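## Task

Carry the metal bar to the lowest pair of arms on the wall rack so that it lies across both of those rack arms and stays there without the robot holding it, then open the gripper and pull the arms away.

## Robot and tools

Robot: two six-joint arms, left_arm and right_arm, each with a parallel gripper and a wrist camera (cam_left_wrist and cam_right_wrist, both 672x504). Joint order per arm, always: waist, shoulder, elbow, forearm roll, wrist pitch, wrist roll. Stated joint ranges in rad: waist -6.283 to 6.283, shoulder -2.059 to 2.094, elbow -3.927 to 0.192, forearm roll -6.283 to 6.283, wrist pitch -1.693 to 3.142, wrist roll -6.283 to 6.283; true ends may differ by up to 0.010 rad.

Frame: one shared scene frame with its origin on the tabletop midway between the arms; +z up, +x out over the table, left_arm sits on the +y side. The names left and right do not match image sides. Bases may be tilted. Mounting plates and the metal frame behind the arms are fixed obstacles. Printed hand positions can be off, more so when reaching far. The gripper's fingers point along its own +z and close along its own y; end_effector_position is the midpoint of the closed pads, about 2 cm short of the fingertips, and closing pushes the tips roughly 10 mm further along +z.

The row: every moving command uses a single row of 14 numbers, each in [-1, 1], covering both arms even if one is idle: left_arm's 6 joint values then its opening, then right_arm's 6 joint values then its opening. Joint values are offsets, not poses, scaled so that 1.0 equals 2.036 rad. Opening is absolute: +1 fully open, -1 closed.

execute_actions(actions): a list of actions; each action is a table of up to 15 rows, one row per 1/30 s step, and a short table repeats its last row to fill 15 steps. Joint offsets in every row are measured from the angles the arm had when that action began (for the first action, the last angles reported in this scene), not from the previous row. An action asking any joint to go more than 0.010 rad beyond its range is rejected for both arms; a malformed action, or a failing first action, rejects the whole call. An empty list just returns state and images. "joint sent to its limit" means a joint was clipped at its end.

move(target, speed, blocking): target is one 14-number row; its joint offsets count from the "Joint positions" of the latest result that printed them, and the arms travel there with all joints finishing together, so grippers trace curves. speed (rad/s, 0.01 to 2, default 0.5) caps the joint with the longest path; paths last 0.5 to 10 s and are cut off after 10 s. Finger openings are applied at once. Moves ignore obstacles and the other arm. The result adds a "move:" line: ending (done, off_target, moving, held, fault), limits=held or limits=none, and each arm's worst joint. With blocking=false the reply comes after 0.5 s while motion continues; further moves or execute_actions are refused until wait or stop shows the end.

wait(seconds): 0 to 10; arms hold their last command, a running move continues. stop(): brakes a running move (needs room; fingers keep moving). zoom_image(camera, region): region [x0, y0, x1, y1] in pixels of that camera's latest image, at most 504 by 504, top-left origin. finished_scene(scene): pass the number of the current scene; irreversible, the bar must already rest on the rack on its own; the reply states success and gives the next task. Replying without a tool call ends everything.

Results: per-arm pose (position in m, quaternion wxyz) and velocities in the scene frame; "Joint positions" and "Joint velocities" per arm in joint order plus the pad gap (m; 0.084 fully open); "Joint targets" are where joints are being driven now; grip_measured is the measured opening on the command scale. "joint command not followed" means the clearance check altered joint targets. MOTOR HOT appears from 65 °C; at 80 °C an OVER-TEMPERATURE FAULT brakes that arm until it cools.

Motion limits: joint targets move at most 3.14 rad/s, take 0.16 s to reach speed, stay within 0.623 rad of measured angles, and are pulled back if they would move the gripper over 70 mm in a step; big changes can need several actions, and an unfinished action may need re-sending.

Gripping: to hold, command an opening well under grip_measured; lower squeezes harder (up to about 24 N per pad, parts up to about 6 cm wide). Re-sending grip_measured still presses lightly. Fast closes can push harder. The robot keeps its last command between replies, and holding a load heats motors.

Avoid: dropping the bar, knocking anything off the table, arms colliding or pressing each other, fast impacts, and pressing targets far past a contact. Load limits (N m): waist 45, shoulder 45, elbow 27, forearm roll 27, wrist pitch 18, wrist roll 18, including the bar's weight; reaching one triggers a torque fault that backs the joint off and holds it 10 s. Expect occasional brief tugs on the held bar or pushes on loose items. Finish by opening the gripper and retreating clear of the rack.

Each tool is called after "Request:" as a command line: name --argument value for each argument, lists and objects as JSON in quotes; but a table of rows of numbers goes row by row, as --pt "numbers of a row", without its own name.

## Session

Request:
execute_actions --actions '[]'

Scene clock: 0.00 s.
left_arm: end_effector_position=(+0.4418, +0.5106, +0.2233) grip_measured=+1.00 end_effector_quat_wxyz=(-0.020, +0.923, +0.048, +0.380) end_effector_velocity=(-0.001, +0.001, -0.000) end_effector_angular_velocity=(-0.000, +0.001, +0.002) | right_arm: end_effector_position=(+0.3905, -0.3890, +0.2244) grip_measured=+1.00 end_effector_quat_wxyz=(+0.010, +0.924, -0.023, +0.382) end_effector_velocity=(-0.000, +0.001, -0.001) end_effector_angular_velocity=(+0.001, +0.001, +0.001)
Joint names: [waist, shoulder, elbow, forearm roll, wrist pitch, wrist roll]
Joint positions: left_arm=[ 0.554  0.228 -0.309  0.371 -0.868  0.278  0.084] | right_arm=[-0.551  0.228 -0.311 -0.371 -0.87  -0.277  0.084]
Joint velocities: left_arm=[ 0.002 -0.     0.001  0.    -0.    -0.     0.   ] | right_arm=[-0.     0.002  0.    -0.002 -0.     0.    -0.   ]
Motor temperatures (°C, as the motors report them): left_arm=[36 36 35 31 35 36] | right_arm=[35 41 38 35 38 42]
Joint targets: left_arm=[0.554 0.228 -0.309 0.371 -0.868 0.278] | right_arm=[-0.551 0.228 -0.311 -0.371 -0.870 -0.277]

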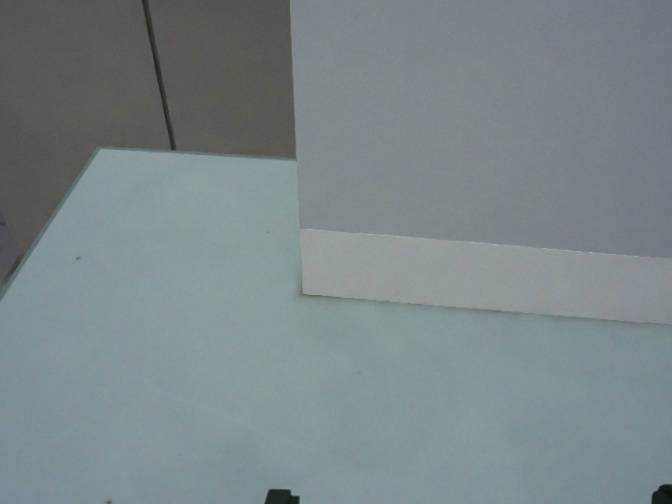

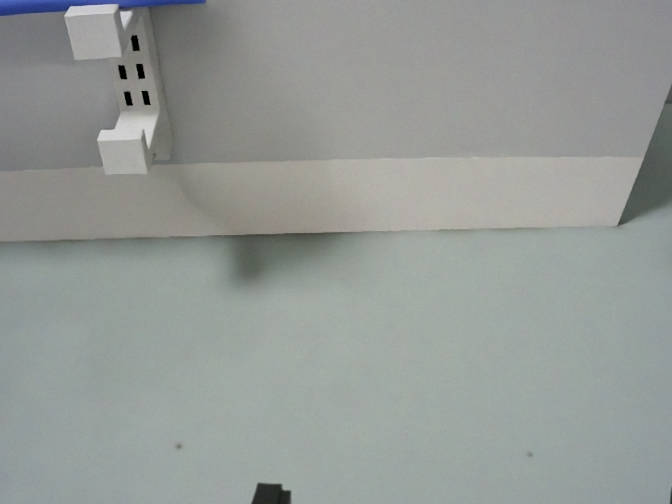

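Request:
move --target '[-0.15,0,0,0,-0.2,0,1,0.1,0,0,0,-0.2,0,1]'

Scene clock: 4.53 s.
left_arm: end_effector_position=(+0.5121, +0.4055, +0.3539) grip_measured=+1.00 end_effector_quat_wxyz=(+0.017, +0.809, -0.045, +0.586) end_effector_velocity=(+0.000, -0.000, +0.001) end_effector_angular_velocity=(+0.001, -0.004, -0.001) | right_arm: end_effector_position=(+0.4467, -0.3263, +0.3438) grip_measured=+1.00 end_effector_quat_wxyz=(+0.000, +0.816, +0.030, +0.577) end_effector_velocity=(+0.000, +0.000, +0.002) end_effector_angular_velocity=(-0.001, -0.004, +0.000)
Joint names: [waist, shoulder, elbow, forearm roll, wrist pitch, wrist roll]
Joint positions: left_arm=[ 0.249  0.228 -0.309  0.371 -1.275  0.278  0.084] | right_arm=[-0.348  0.228 -0.311 -0.371 -1.277 -0.277  0.084]
Joint velocities: left_arm=[-0.001 -0.001  0.    -0.    -0.002  0.001  0.   ] | right_arm=[ 0.002 -0.002 -0.     0.001 -0.002  0.    -0.   ]
Motor temperatures (°C, as the motors report them): left_arm=[36 36 35 31 35 36] | right_arm=[35 41 38 35 38 42]
Joint targets: left_arm=[0.249 0.228 -0.309 0.371 -1.275 0.278] | right_arm=[-0.348 0.228 -0.311 -0.371 -1.277 -0.277]
move: done; limits=none; left_arm: farthest joint: the waist, 0.001 radians from its target (0.306 radians at the start); right_arm: farthest joint: the waist, 0.001 radians from its target (0.204 radians at the start)

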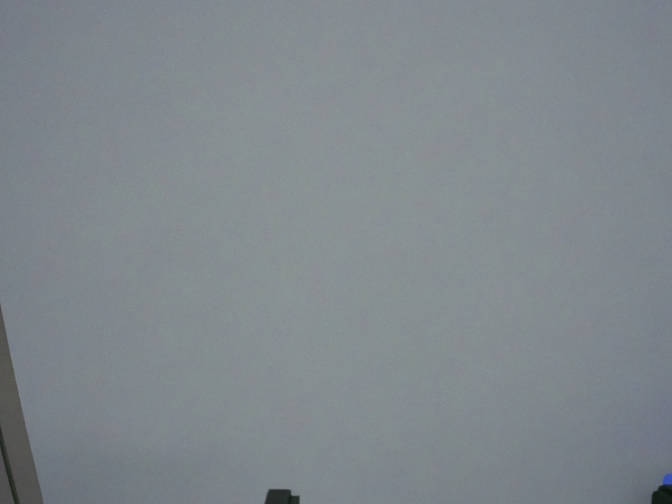

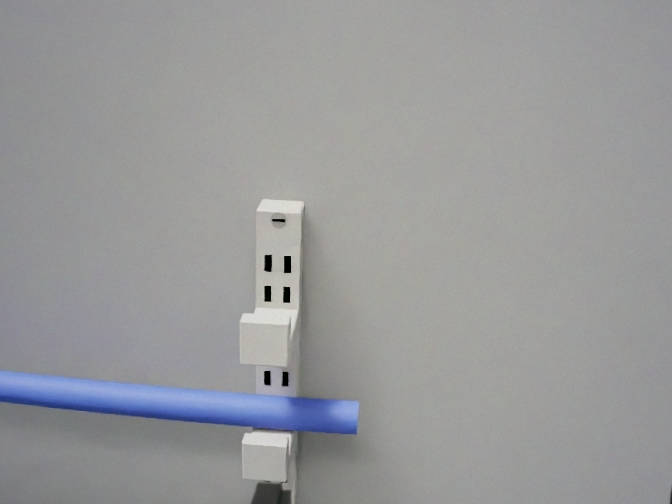

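Request:
move --target '[-0.1223,0,0,-0.1822,0.1,-0.1365,1,0.1709,0,0,0.1822,0.1,0.136,1]'

Scene clock: 8.07 s.
left_arm: end_effector_position=(+0.5165, +0.3711, +0.3087) grip_measured=+1.00 end_effector_quat_wxyz=(+0.081, +0.862, +0.114, +0.487) end_effector_velocity=(-0.000, -0.000, -0.000) end_effector_angular_velocity=(-0.001, +0.001, +0.001) | right_arm: end_effector_position=(+0.4573, -0.2466, +0.3097) grip_measured=+1.00 end_effector_quat_wxyz=(-0.093, +0.864, -0.092, +0.487) end_effector_velocity=(-0.000, +0.001, -0.000) end_effector_angular_velocity=(+0.002, +0.001, +0.001)
Joint names: [waist, shoulder, elbow, forearm roll, wrist pitch, wrist roll]
Joint positions: left_arm=[ 0.001  0.228 -0.309  0.001 -1.071 -0.     0.084] | right_arm=[-0.001  0.228 -0.311  0.    -1.073 -0.001  0.084]
Joint velocities: left_arm=[-0.001 -0.     0.    -0.002  0.001 -0.001 -0.   ] | right_arm=[ 0.003  0.    -0.     0.001  0.001  0.002  0.   ]
Motor temperatures (°C, as the motors report them): left_arm=[36 36 36 31 35 36] | right_arm=[35 41 38 35 38 42]
Joint targets: left_arm=[0.000 0.228 -0.309 0.000 -1.071 -0.000] | right_arm=[-0.000 0.228 -0.311 0.000 -1.073 -0.000]
move: done; limits=none; left_arm: farthest joint: the waist, 0.001 radians from its target (0.249 radians at the start); right_arm: farthest joint: the waist, 0.001 radians from its target (0.348 radians at the start)

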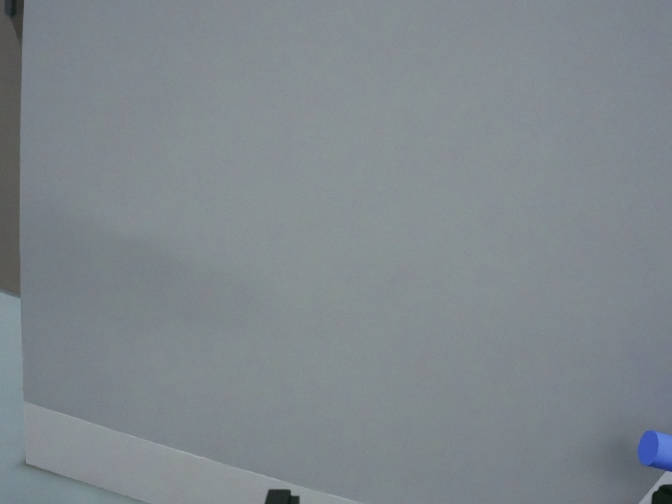

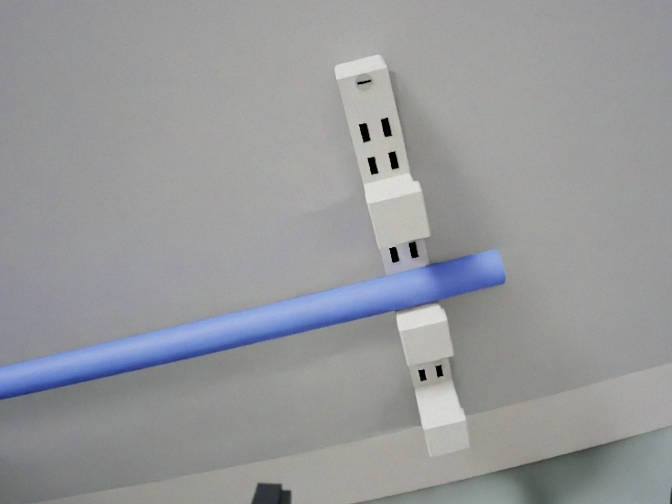

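Request:
move --target '[0.1,0,0,0,0,0,1,0.15,0,0,0,0.05,0,1]'

Scene clock: 22.33 s.
left_arm: end_effector_position=(+0.4952, +0.4637, +0.2857) grip_measured=+1.00 end_effector_quat_wxyz=(+0.020, +0.860, +0.194, +0.471) end_effector_velocity=(-0.001, +0.000, -0.001) end_effector_angular_velocity=(-0.000, +0.002, +0.002) | right_arm: end_effector_position=(+0.4376, -0.1004, +0.3239) grip_measured=+1.00 end_effector_quat_wxyz=(-0.180, +0.871, +0.039, +0.456) end_effector_velocity=(-0.000, +0.001, -0.000) end_effector_angular_velocity=(-0.000, +0.001, +0.003)
Joint names: [waist, shoulder, elbow, forearm roll, wrist pitch, wrist roll]
Joint positions: left_arm=[ 0.204  0.228 -0.309  0.001 -1.071 -0.     0.084] | right_arm=[ 0.304  0.228 -0.311  0.    -0.972 -0.001  0.084]
Joint velocities: left_arm=[ 0.001  0.     0.001 -0.001 -0.     0.     0.   ] | right_arm=[ 0.002  0.001 -0.    -0.     0.    -0.     0.   ]
Motor temperatures (°C, as the motors report them): left_arm=[36 36 36 31 35 36] | right_arm=[35 41 38 35 38 42]
Joint targets: left_arm=[0.204 0.228 -0.309 0.001 -1.071 -0.000] | right_arm=[0.305 0.228 -0.311 0.000 -0.972 -0.001]
move: done; limits=none; left_arm: farthest joint: the waist, 0.001 radians from its target (0.204 radians at the start); right_arm: farthest joint: the waist, 0.000 radians from its target (0.305 radians at the start)

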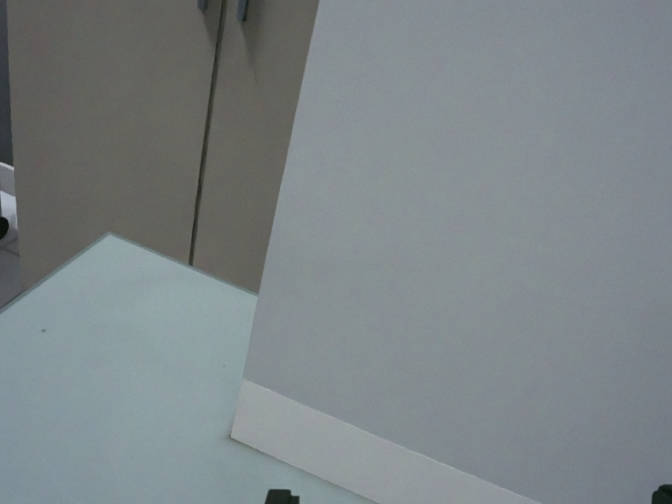

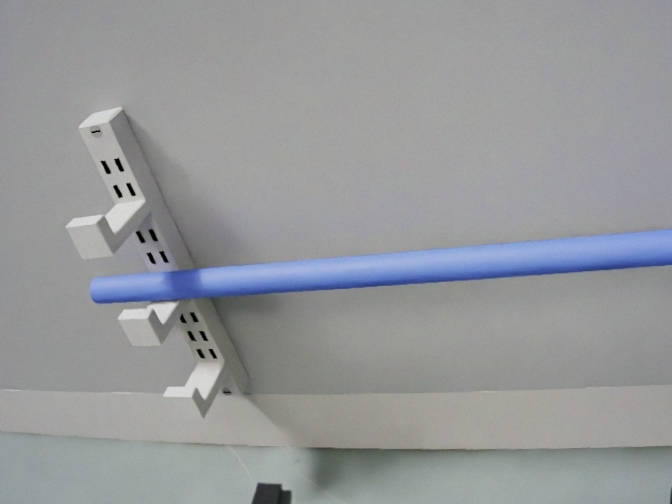

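Request:
move --target '[-0.22,0,0,0,0.06,0,1,-0.0413,0.4376,-0.4116,0,-0.2446,0.648,1]'

Scene clock: 34.83 s.
left_arm: end_effector_position=(+0.5069, +0.2504, +0.3099) grip_measured=+1.00 end_effector_quat_wxyz=(+0.152, +0.881, +0.007, +0.447) end_effector_velocity=(+0.000, -0.000, +0.000) end_effector_angular_velocity=(-0.000, -0.000, -0.001) | right_arm: end_effector_position=(+0.5783, -0.0926, +0.2272) grip_measured=+1.00 end_effector_quat_wxyz=(-0.512, +0.578, -0.487, +0.408) end_effector_velocity=(-0.001, -0.000, -0.002) end_effector_angular_velocity=(+0.001, +0.003, -0.000)
Joint names: [waist, shoulder, elbow, forearm roll, wrist pitch, wrist roll]
Joint positions: left_arm=[-0.244  0.228 -0.309  0.001 -0.949 -0.     0.084] | right_arm=[ 0.22   1.118 -1.148  0.    -1.47   1.318  0.084]
Joint velocities: left_arm=[-0. -0. -0.  0.  0.  0. -0.] | right_arm=[-0.001  0.003 -0.    -0.    -0.     0.002 -0.   ]
Motor temperatures (°C, as the motors report them): left_arm=[36 36 36 31 35 36] | right_arm=[35 41 38 35 38 42]
Joint targets: left_arm=[-0.244 0.228 -0.309 0.001 -0.949 -0.000] | right_arm=[0.220 1.119 -1.149 0.000 -1.470 1.319]
move: done; limits=none; left_arm: farthest joint: the waist, 0.000 radians from its target (0.448 radians at the start); right_arm: farthest joint: the waist, 0.000 radians from its target (0.085 radians at the start)

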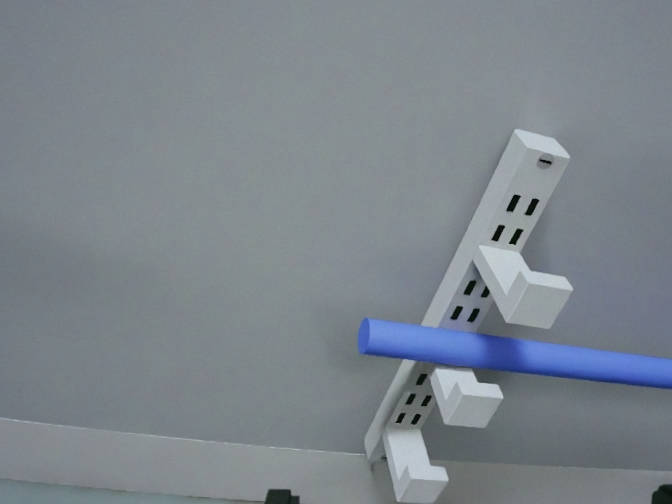

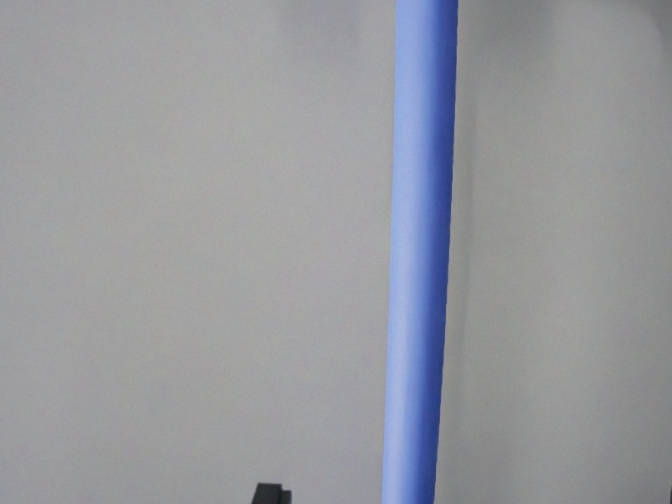

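Request:
move --target '[-0.08,0,0,0,0.06,0,1,0,0.0406,-0.1216,0,0.081,0,1]' --speed 0.3

Scene clock: 40.33 s.
left_arm: end_effector_position=(+0.4787, +0.1728, +0.3025) grip_measured=+1.00 end_effector_quat_wxyz=(+0.190, +0.894, -0.073, +0.399) end_effector_velocity=(-0.000, -0.001, -0.000) end_effector_angular_velocity=(+0.000, +0.001, -0.002) | right_arm: end_effector_position=(+0.6365, -0.0809, +0.2184) grip_measured=+1.00 end_effector_quat_wxyz=(-0.511, +0.578, -0.487, +0.408) end_effector_velocity=(+0.001, -0.000, +0.001) end_effector_angular_velocity=(-0.000, -0.002, -0.000)
Joint names: [waist, shoulder, elbow, forearm roll, wrist pitch, wrist roll]
Joint positions: left_arm=[-0.406  0.228 -0.309  0.001 -0.827 -0.     0.084] | right_arm=[ 0.22   1.201 -1.396  0.    -1.305  1.318  0.084]
Joint velocities: left_arm=[-0.001  0.     0.     0.     0.001  0.     0.   ] | right_arm=[ 0.    -0.    -0.003  0.     0.001 -0.001  0.   ]
Motor temperatures (°C, as the motors report them): left_arm=[36 36 36 31 35 36] | right_arm=[35 42 38 35 38 42]
Joint targets: left_arm=[-0.406 0.228 -0.309 0.001 -0.827 -0.000] | right_arm=[0.220 1.201 -1.396 0.000 -1.305 1.318]
move: done; limits=none; left_arm: farthest joint: the waist, 0.001 radians from its target (0.163 radians at the start); right_arm: farthest joint: the waist, 0.000 radians from its target (0.000 radians at the start)

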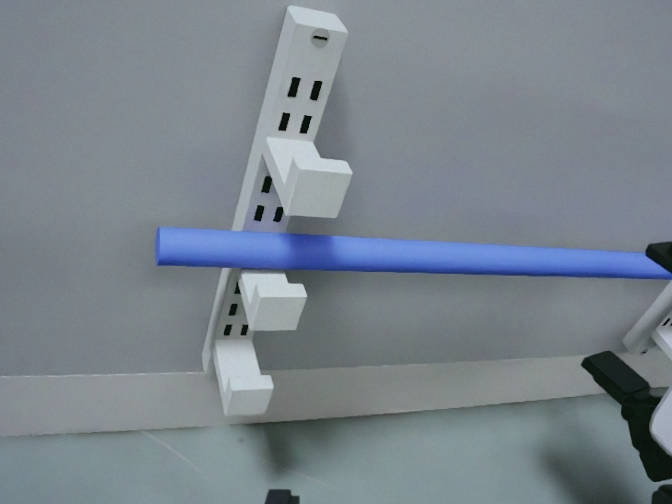

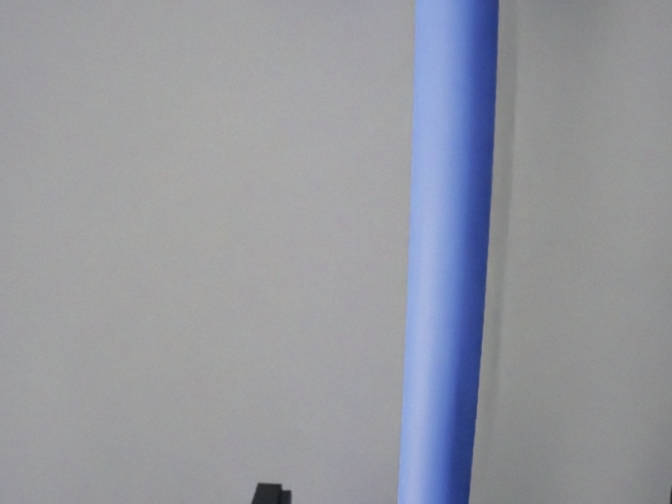

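Request:
move --target '[-0.05,0,0,0,0,0,1,0,0.0265,-0.0776,0,0.0511,0,1]' --speed 0.15

Scene clock: 45.50 s.
left_arm: end_effector_position=(+0.4630, +0.1302, +0.3159) grip_measured=+1.00 end_effector_quat_wxyz=(+0.214, +0.883, -0.117, +0.401) end_effector_velocity=(-0.001, -0.001, -0.000) end_effector_angular_velocity=(+0.000, +0.001, -0.001) | right_arm: end_effector_position=(+0.6710, -0.0750, +0.2167) grip_measured=+1.00 end_effector_quat_wxyz=(-0.511, +0.578, -0.487, +0.408) end_effector_velocity=(-0.000, +0.001, +0.000) end_effector_angular_velocity=(-0.000, -0.000, +0.003)
Joint names: [waist, shoulder, elbow, forearm roll, wrist pitch, wrist roll]
Joint positions: left_arm=[-0.508  0.228 -0.309  0.001 -0.827 -0.     0.084] | right_arm=[ 0.22   1.255 -1.553  0.    -1.201  1.318  0.084]
Joint velocities: left_arm=[-0.001  0.001  0.    -0.    -0.     0.    -0.   ] | right_arm=[ 0.001  0.001 -0.001 -0.001  0.001 -0.    -0.   ]
Motor temperatures (°C, as the motors report them): left_arm=[36 36 36 31 35 36] | right_arm=[35 42 38 35 38 42]
Joint targets: left_arm=[-0.508 0.228 -0.309 0.001 -0.827 -0.000] | right_arm=[0.220 1.255 -1.554 0.000 -1.201 1.318]
move: done; limits=none; left_arm: farthest joint: the waist, 0.000 radians from its target (0.101 radians at the start); right_arm: farthest joint: the elbow, 0.001 radians from its target (0.158 radians at the start)

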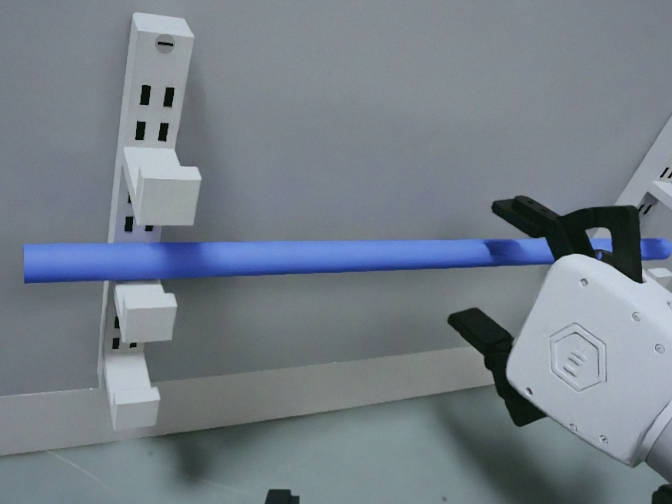

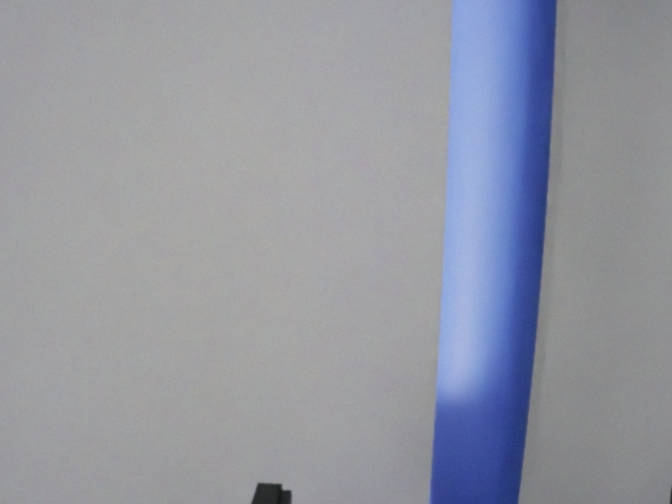

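Request:
move --target '[0,0,0,0,0,0,1,0.0344,0.0474,-0.0837,0,0.0359,0,1]' --speed 0.15

Request:
move --target '[0,0,0,0,0,0,1,0,0,0,0,0,0,-0.3]'

Scene clock: 52.33 s.
left_arm: end_effector_position=(+0.4630, +0.1302, +0.3159) grip_measured=+1.00 end_effector_quat_wxyz=(+0.214, +0.883, -0.117, +0.401) end_effector_velocity=(-0.001, -0.000, -0.001) end_effector_angular_velocity=(+0.001, +0.001, -0.001) | right_arm: end_effector_position=(+0.6836, -0.0183, +0.2159) grip_measured=+1.00 end_effector_quat_wxyz=(-0.532, +0.588, -0.465, +0.394) end_effector_velocity=(+0.000, +0.001, +0.000) end_effector_angular_velocity=(+0.000, -0.000, +0.001)
Joint names: [waist, shoulder, elbow, forearm roll, wrist pitch, wrist roll]
Joint positions: left_arm=[-0.508  0.228 -0.309  0.001 -0.827 -0.     0.084] | right_arm=[ 0.29   1.351 -1.724  0.    -1.128  1.318  0.084]
Joint velocities: left_arm=[-0.001  0.001  0.001 -0.    -0.     0.    -0.   ] | right_arm=[ 0.001  0.001 -0.001 -0.     0.001  0.     0.   ]
Motor temperatures (°C, as the motors report them): left_arm=[36 36 36 31 35 36] | right_arm=[35 42 38 35 39 42]
Joint targets: left_arm=[-0.508 0.228 -0.309 0.001 -0.827 -0.000] | right_arm=[0.290 1.351 -1.724 0.000 -1.128 1.318]
move: done; limits=none; left_arm: farthest joint: the waist, 0.000 radians from its target (0.000 radians at the start); right_arm: farthest joint: the waist, 0.000 radians from its target (0.070 radians at the start)

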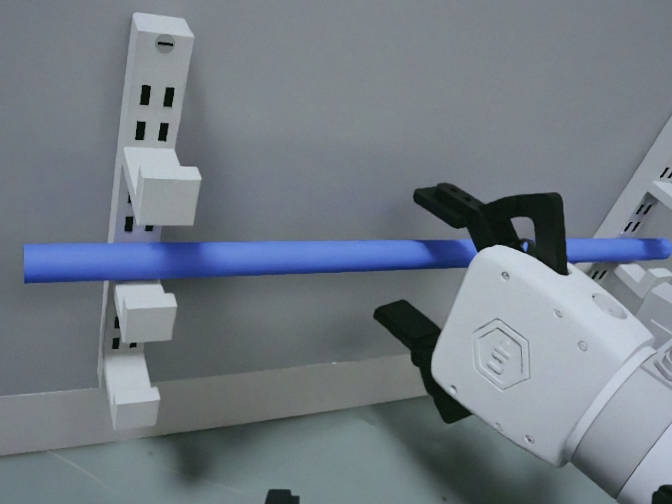

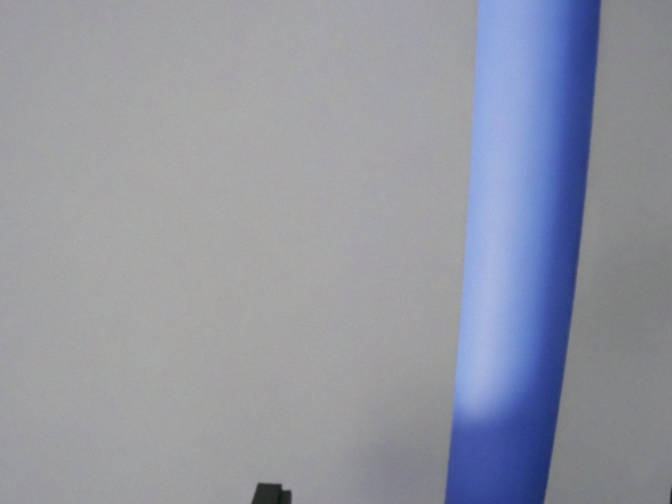

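Scene clock: 52.87 s.
left_arm: end_effector_position=(+0.4630, +0.1302, +0.3159) grip_measured=+1.00 end_effector_quat_wxyz=(+0.214, +0.883, -0.117, +0.401) end_effector_velocity=(+0.000, -0.000, -0.000) end_effector_angular_velocity=(-0.000, +0.000, +0.001) | right_arm: end_effector_position=(+0.6836, -0.0183, +0.2159) grip_measured=-0.32 end_effector_quat_wxyz=(-0.532, +0.588, -0.465, +0.394) end_effector_velocity=(+0.000, +0.001, +0.001) end_effector_angular_velocity=(+0.001, -0.001, -0.000)
Joint names: [waist, shoulder, elbow, forearm roll, wrist pitch, wrist roll]
Joint positions: left_arm=[-0.508  0.228 -0.309  0.001 -0.827 -0.     0.084] | right_arm=[ 0.29   1.351 -1.724  0.    -1.128  1.318  0.03 ]
Joint velocities: left_arm=[-0.     0.001 -0.001 -0.     0.    -0.     0.   ] | right_arm=[ 0.002 -0.001 -0.     0.002 -0.    -0.    -0.   ]
Motor temperatures (°C, as the motors report them): left_arm=[36 36 36 31 35 36] | right_arm=[36 42 38 35 39 42]
Joint targets: left_arm=[-0.508 0.228 -0.309 0.001 -0.827 -0.000] | right_arm=[0.290 1.351 -1.724 0.000 -1.128 1.318]
move: done; limits=none; left_arm: farthest joint: the waist, 0.000 radians from its target (0.000 radians at the start); right_arm: farthest joint: the waist, 0.000 radians from its target (0.000 radians at the start)

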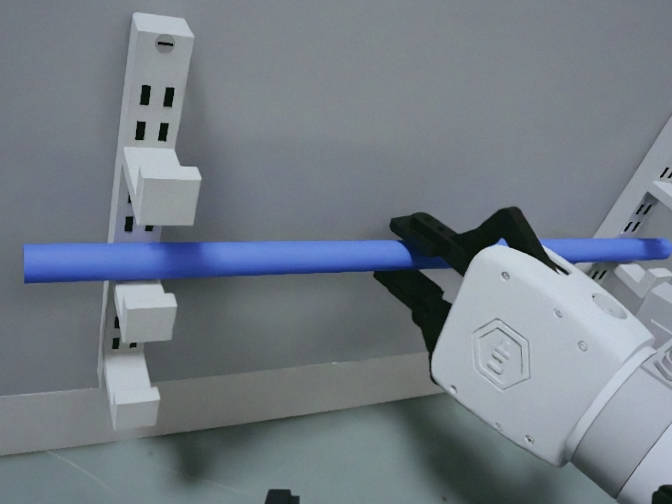

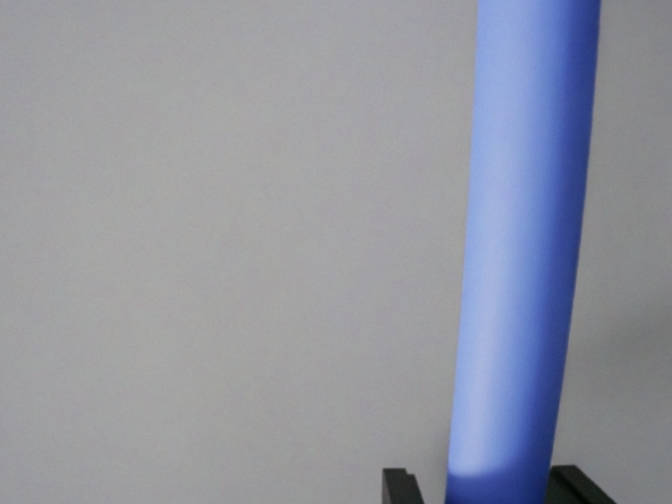

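Request:
move --target '[0,0,0,0,0,0,1,0,0,0,0,0,0,-1]'

Request:
move --target '[0,0,0,0,0,0,1,0,-0.0397,0.042,0,-0.002,0,-1]' --speed 0.08

Scene clock: 57.87 s.
left_arm: end_effector_position=(+0.4630, +0.1302, +0.3159) grip_measured=+1.00 end_effector_quat_wxyz=(+0.214, +0.883, -0.117, +0.401) end_effector_velocity=(+0.000, +0.001, -0.000) end_effector_angular_velocity=(+0.000, +0.001, +0.001) | right_arm: end_effector_position=(+0.6836, -0.0183, +0.2162) grip_measured=-0.56 end_effector_quat_wxyz=(-0.532, +0.588, -0.465, +0.394) end_effector_velocity=(-0.001, +0.001, -0.002) end_effector_angular_velocity=(-0.000, +0.003, +0.000)
Joint names: [waist, shoulder, elbow, forearm roll, wrist pitch, wrist roll]
Joint positions: left_arm=[-0.508  0.228 -0.309  0.001 -0.827 -0.     0.084] | right_arm=[ 0.29   1.351 -1.724  0.    -1.128  1.318  0.02 ]
Joint velocities: left_arm=[ 0.002 -0.     0.     0.001 -0.    -0.    -0.   ] | right_arm=[ 0.001  0.003 -0.     0.001  0.     0.    -0.   ]
Motor temperatures (°C, as the motors report them): left_arm=[36 36 36 31 35 36] | right_arm=[36 42 39 35 39 42]
Joint targets: left_arm=[-0.508 0.228 -0.309 0.001 -0.827 -0.000] | right_arm=[0.290 1.351 -1.724 0.000 -1.128 1.318]
move: done; limits=none; left_arm: farthest joint: the waist, 0.000 radians from its target (0.000 radians at the start); right_arm: farthest joint: the waist, 0.000 radians from its target (0.000 radians at the start)

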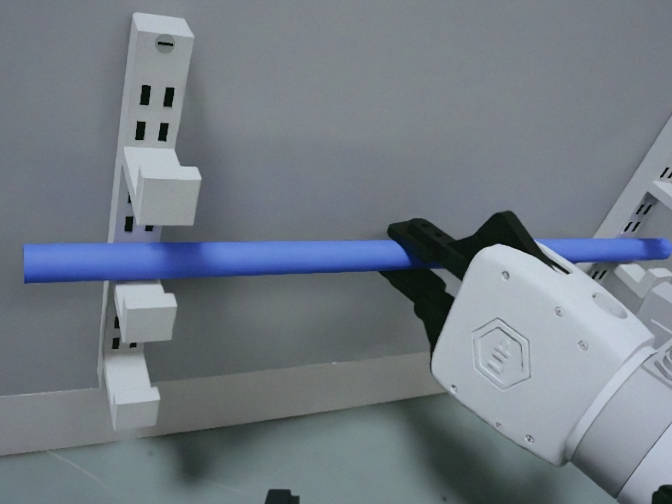

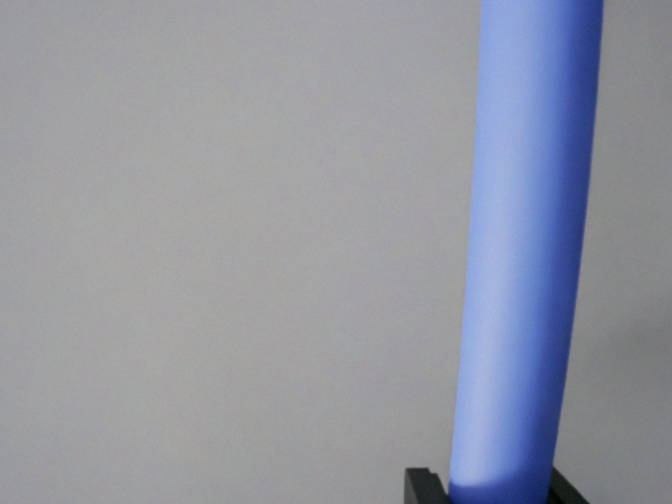

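Scene clock: 59.30 s.
left_arm: end_effector_position=(+0.4630, +0.1302, +0.3159) grip_measured=+1.00 end_effector_quat_wxyz=(+0.214, +0.883, -0.117, +0.401) end_effector_velocity=(-0.001, -0.000, -0.001) end_effector_angular_velocity=(+0.001, +0.001, -0.001) | right_arm: end_effector_position=(+0.6832, -0.0247, +0.2374) grip_measured=-0.56 end_effector_quat_wxyz=(-0.532, +0.589, -0.465, +0.394) end_effector_velocity=(-0.000, -0.000, -0.001) end_effector_angular_velocity=(+0.001, +0.003, -0.001)
Joint names: [waist, shoulder, elbow, forearm roll, wrist pitch, wrist roll]
Joint positions: left_arm=[-0.508  0.228 -0.309  0.001 -0.827 -0.     0.084] | right_arm=[ 0.29   1.271 -1.638  0.    -1.132  1.318  0.02 ]
Joint velocities: left_arm=[-0.001  0.001  0.001  0.     0.    -0.    -0.   ] | right_arm=[-0.     0.     0.001  0.001  0.     0.001  0.   ]
Motor temperatures (°C, as the motors report them): left_arm=[36 36 36 31 35 36] | right_arm=[36 42 39 35 39 42]
Joint targets: left_arm=[-0.508 0.228 -0.309 0.001 -0.827 -0.000] | right_arm=[0.290 1.270 -1.638 0.000 -1.132 1.318]
move: done; limits=none; left_arm: farthest joint: the waist, 0.000 radians from its target (0.000 radians at the start); right_arm: farthest joint: the waist, 0.000 radians from its target (0.000 radians at the start)

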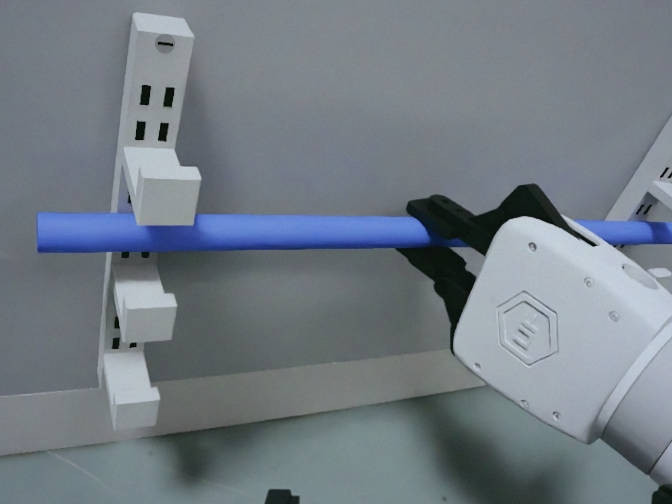

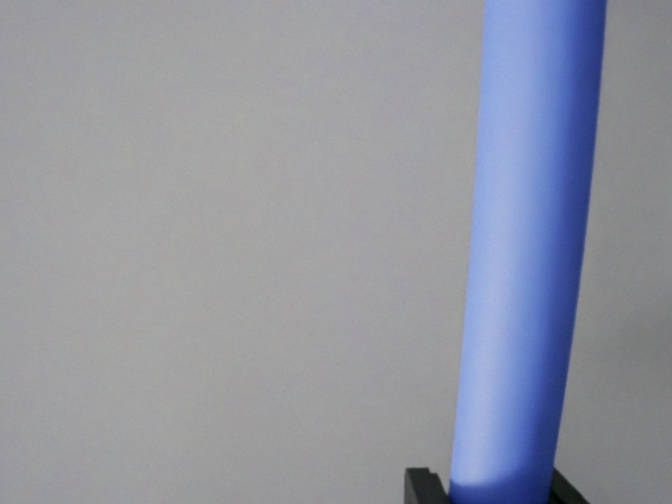

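Request:
move --target '[0,0,0,0,0,0,1,0,-0.0413,0.1019,0,-0.0611,0,-1]' --speed 0.12

Request:
move --target '[0,0,0,0,0.05,0,1,0,-0.0241,0.0817,0,-0.0576,0,-1]' --speed 0.12

Scene clock: 65.87 s.
left_arm: end_effector_position=(+0.4630, +0.1302, +0.3159) grip_measured=+1.00 end_effector_quat_wxyz=(+0.214, +0.883, -0.117, +0.401) end_effector_velocity=(-0.000, -0.000, -0.000) end_effector_angular_velocity=(-0.000, +0.000, -0.001) | right_arm: end_effector_position=(+0.6436, -0.0353, +0.2422) grip_measured=-0.56 end_effector_quat_wxyz=(-0.532, +0.588, -0.465, +0.394) end_effector_velocity=(-0.000, +0.000, +0.000) end_effector_angular_velocity=(+0.001, +0.000, +0.001)
Joint names: [waist, shoulder, elbow, forearm roll, wrist pitch, wrist roll]
Joint positions: left_arm=[-0.508  0.228 -0.309  0.001 -0.827 -0.     0.084] | right_arm=[ 0.29   1.187 -1.431  0.    -1.257  1.318  0.02 ]
Joint velocities: left_arm=[-0.001  0.     0.     0.001  0.    -0.     0.   ] | right_arm=[-0.    -0.001  0.002 -0.001 -0.001  0.001  0.   ]
Motor temperatures (°C, as the motors report them): left_arm=[36 36 36 31 35 36] | right_arm=[36 43 39 35 39 42]
Joint targets: left_arm=[-0.508 0.228 -0.309 0.001 -0.827 -0.000] | right_arm=[0.290 1.187 -1.431 0.000 -1.257 1.318]
move: done; limits=none; left_arm: farthest joint: the waist, 0.000 radians from its target (0.000 radians at the start); right_arm: farthest joint: the waist, 0.000 radians from its target (0.000 radians at the start)

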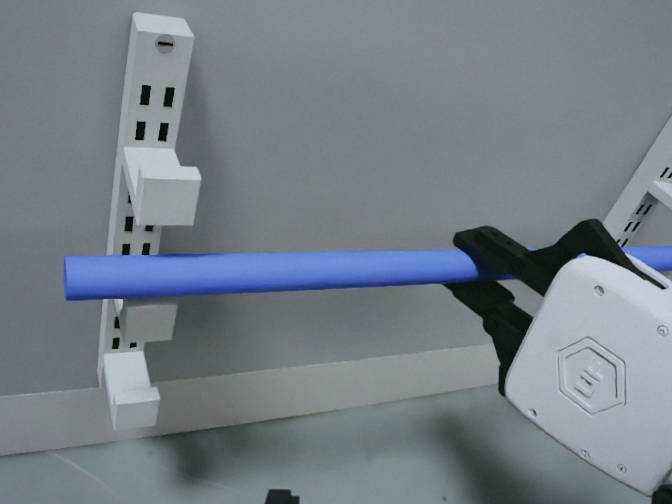

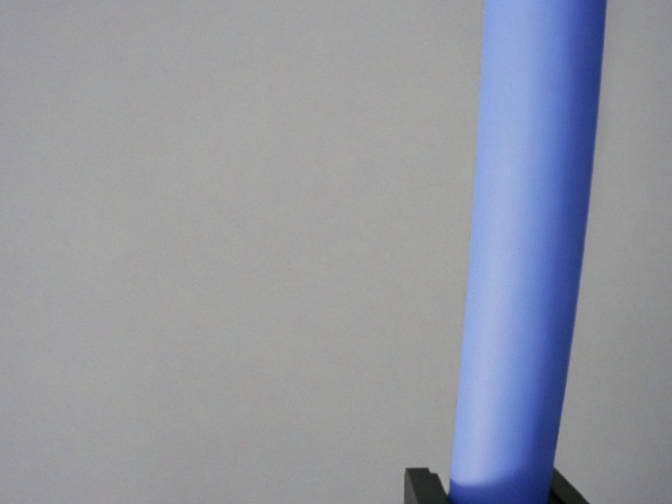

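Scene clock: 67.63 s.
left_arm: end_effector_position=(+0.4504, +0.1281, +0.2925) grip_measured=+1.00 end_effector_quat_wxyz=(+0.207, +0.902, -0.127, +0.356) end_effector_velocity=(+0.000, +0.001, -0.000) end_effector_angular_velocity=(+0.000, +0.000, +0.002) | right_arm: end_effector_position=(+0.6038, -0.0446, +0.2422) grip_measured=-0.56 end_effector_quat_wxyz=(-0.532, +0.588, -0.465, +0.394) end_effector_velocity=(+0.000, -0.001, +0.001) end_effector_angular_velocity=(-0.000, -0.001, -0.001)
Joint names: [waist, shoulder, elbow, forearm roll, wrist pitch, wrist roll]
Joint positions: left_arm=[-0.508  0.228 -0.309  0.001 -0.725 -0.     0.084] | right_arm=[ 0.29   1.138 -1.265  0.    -1.374  1.318  0.02 ]
Joint velocities: left_arm=[ 0.001 -0.001  0.001 -0.001  0.     0.     0.   ] | right_arm=[-0.    -0.002  0.002  0.001 -0.001 -0.    -0.   ]
Motor temperatures (°C, as the motors report them): left_arm=[36 36 36 31 35 36] | right_arm=[36 43 39 35 39 42]
Joint targets: left_arm=[-0.508 0.228 -0.309 0.001 -0.725 -0.000] | right_arm=[0.290 1.138 -1.265 0.000 -1.374 1.318]
move: done; limits=none; left_arm: farthest joint: the waist, 0.000 radians from its target (0.000 radians at the start); right_arm: farthest joint: the waist, 0.000 radians from its target (0.000 radians at the start)

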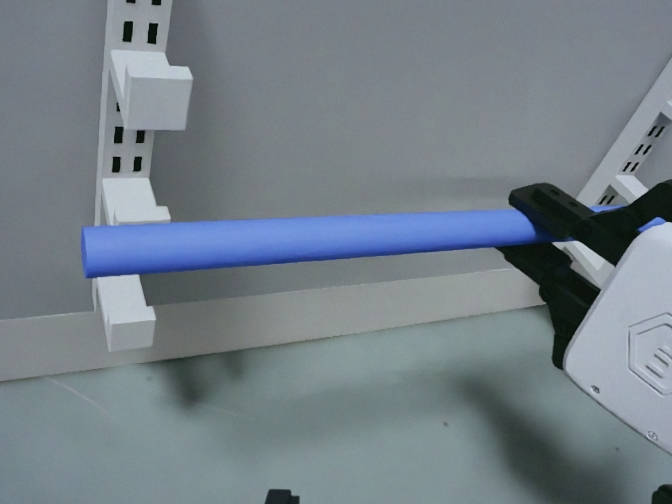

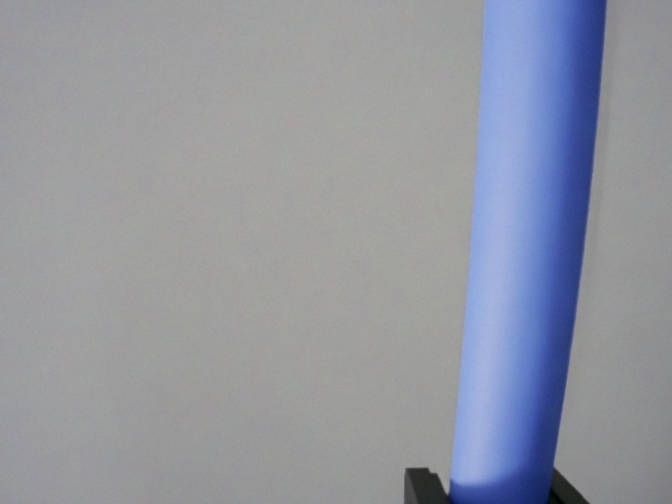

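Request:
move --target '[0,0,0,0,0.03,0,1,-0.01,0.1224,-0.1222,0,0.0002,0,-1]' --speed 0.15

Scene clock: 76.00 s.
left_arm: end_effector_position=(+0.4418, +0.1274, +0.2790) grip_measured=+1.00 end_effector_quat_wxyz=(+0.203, +0.913, -0.134, +0.328) end_effector_velocity=(-0.000, +0.000, -0.000) end_effector_angular_velocity=(+0.001, +0.001, -0.000) | right_arm: end_effector_position=(+0.6067, -0.0369, +0.1697) grip_measured=-0.56 end_effector_quat_wxyz=(-0.526, +0.585, -0.471, +0.398) end_effector_velocity=(-0.001, -0.001, -0.003) end_effector_angular_velocity=(-0.001, +0.006, -0.000)
Joint names: [waist, shoulder, elbow, forearm roll, wrist pitch, wrist roll]
Joint positions: left_arm=[-0.508  0.228 -0.309  0.001 -0.664 -0.     0.084] | right_arm=[ 0.27   1.386 -1.514  0.    -1.374  1.318  0.02 ]
Joint velocities: left_arm=[ 0.001  0.    -0.     0.     0.001  0.     0.   ] | right_arm=[-0.001  0.002  0.002  0.001  0.001  0.     0.   ]
Motor temperatures (°C, as the motors report them): left_arm=[36 36 36 31 35 36] | right_arm=[36 43 39 35 39 42]
Joint targets: left_arm=[-0.508 0.228 -0.309 0.001 -0.664 -0.000] | right_arm=[0.270 1.387 -1.514 0.000 -1.373 1.318]
move: done; limits=none; left_arm: farthest joint: the waist, 0.000 radians from its target (0.000 radians at the start); right_arm: farthest joint: the shoulder, 0.001 radians from its target (0.250 radians at the start)

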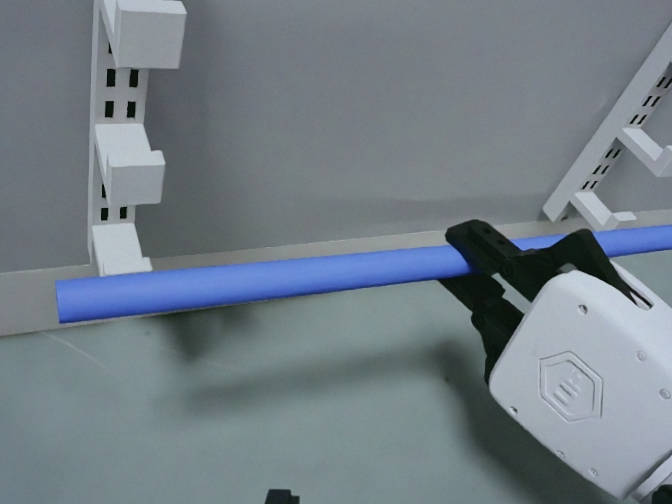

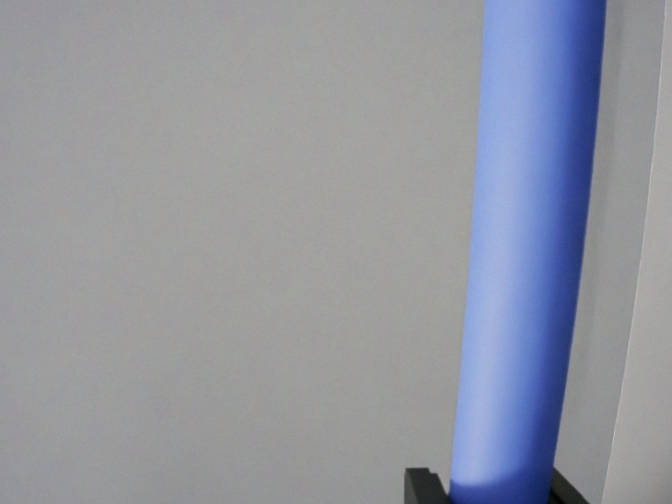

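Request:
move --target '[0,0,0,0,0,0,1,0,0.0229,-0.0776,0,0.0553,0,-1]' --speed 0.1

Request:
move --target '[0,0,0,0,0,0,1,0,0.0328,-0.0933,0,0.0605,0,-1]' --speed 0.1

Scene clock: 81.60 s.
left_arm: end_effector_position=(+0.4418, +0.1274, +0.2790) grip_measured=+1.00 end_effector_quat_wxyz=(+0.203, +0.913, -0.134, +0.328) end_effector_velocity=(+0.001, +0.000, +0.000) end_effector_angular_velocity=(-0.000, -0.001, +0.001) | right_arm: end_effector_position=(+0.6414, -0.0293, +0.1689) grip_measured=-0.56 end_effector_quat_wxyz=(-0.526, +0.586, -0.471, +0.398) end_effector_velocity=(+0.000, +0.000, -0.000) end_effector_angular_velocity=(+0.001, +0.000, +0.000)
Joint names: [waist, shoulder, elbow, forearm roll, wrist pitch, wrist roll]
Joint positions: left_arm=[-0.508  0.228 -0.309  0.001 -0.664 -0.     0.084] | right_arm=[ 0.27   1.433 -1.671  0.    -1.261  1.318  0.02 ]
Joint velocities: left_arm=[ 0.002  0.    -0.001  0.     0.     0.     0.   ] | right_arm=[-0.     0.    -0.001 -0.001  0.001  0.001 -0.   ]
Motor temperatures (°C, as the motors report them): left_arm=[36 36 36 31 35 36] | right_arm=[36 43 39 35 39 42]
Joint targets: left_arm=[-0.508 0.228 -0.309 0.001 -0.664 -0.000] | right_arm=[0.270 1.433 -1.672 0.000 -1.261 1.318]
move: done; limits=none; left_arm: farthest joint: the waist, 0.000 radians from its target (0.000 radians at the start); right_arm: farthest joint: the elbow, 0.001 radians from its target (0.158 radians at the start)

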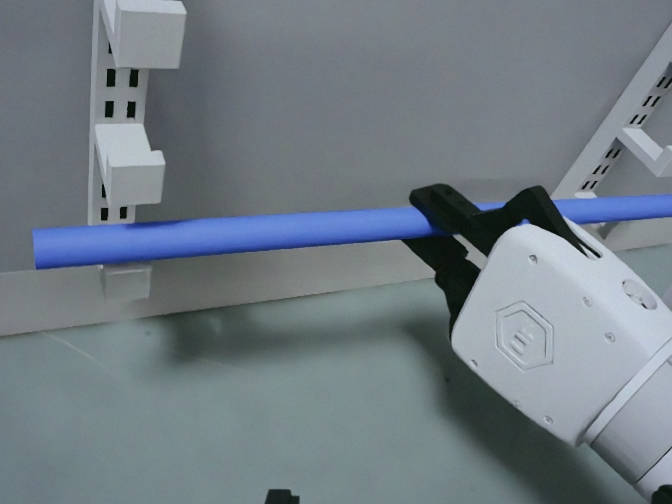

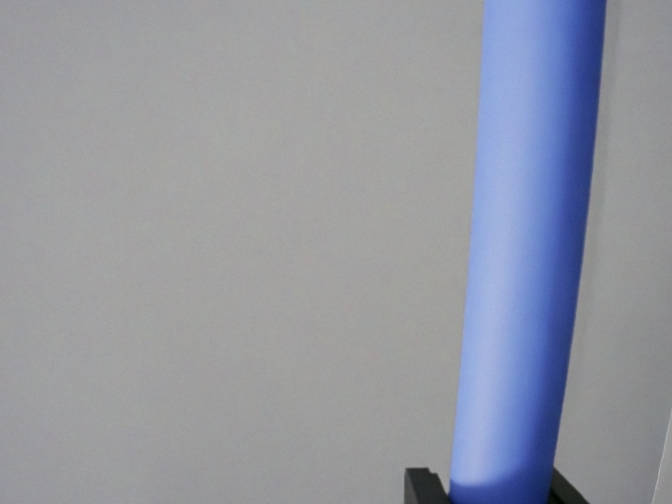

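Scene clock: 83.87 s.
left_arm: end_effector_position=(+0.4418, +0.1274, +0.2790) grip_measured=+1.00 end_effector_quat_wxyz=(+0.203, +0.913, -0.134, +0.328) end_effector_velocity=(+0.000, +0.000, +0.000) end_effector_angular_velocity=(-0.000, -0.000, +0.000) | right_arm: end_effector_position=(+0.6765, -0.0219, +0.1688) grip_measured=-0.56 end_effector_quat_wxyz=(-0.526, +0.586, -0.471, +0.398) end_effector_velocity=(-0.000, -0.000, -0.001) end_effector_angular_velocity=(+0.000, +0.002, +0.000)
Joint names: [waist, shoulder, elbow, forearm roll, wrist pitch, wrist roll]
Joint positions: left_arm=[-0.508  0.228 -0.309  0.001 -0.664 -0.     0.084] | right_arm=[ 0.27   1.5   -1.861  0.    -1.138  1.318  0.02 ]
Joint velocities: left_arm=[ 0.001 -0.    -0.001  0.     0.     0.    -0.   ] | right_arm=[-0.001  0.002 -0.001 -0.     0.001  0.001 -0.   ]
Motor temperatures (°C, as the motors report them): left_arm=[36 36 36 31 35 36] | right_arm=[36 43 39 35 39 42]
Joint targets: left_arm=[-0.508 0.228 -0.309 0.001 -0.664 -0.000] | right_arm=[0.270 1.500 -1.861 0.000 -1.138 1.318]
move: done; limits=none; left_arm: farthest joint: the waist, 0.000 radians from its target (0.000 radians at the start); right_arm: farthest joint: the waist, 0.000 radians from its target (0.000 radians at the start)

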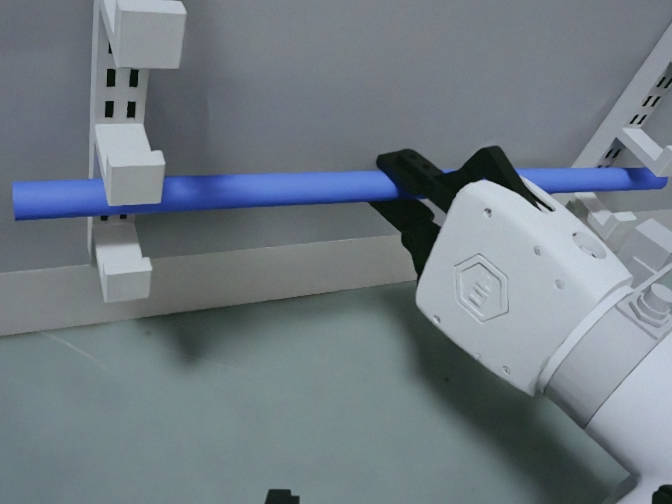

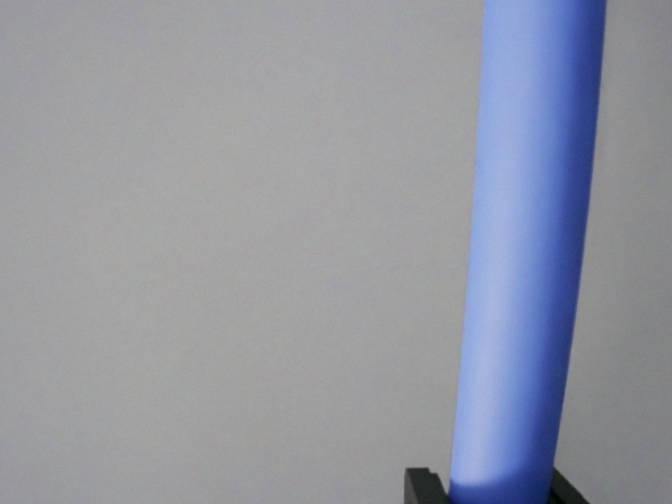

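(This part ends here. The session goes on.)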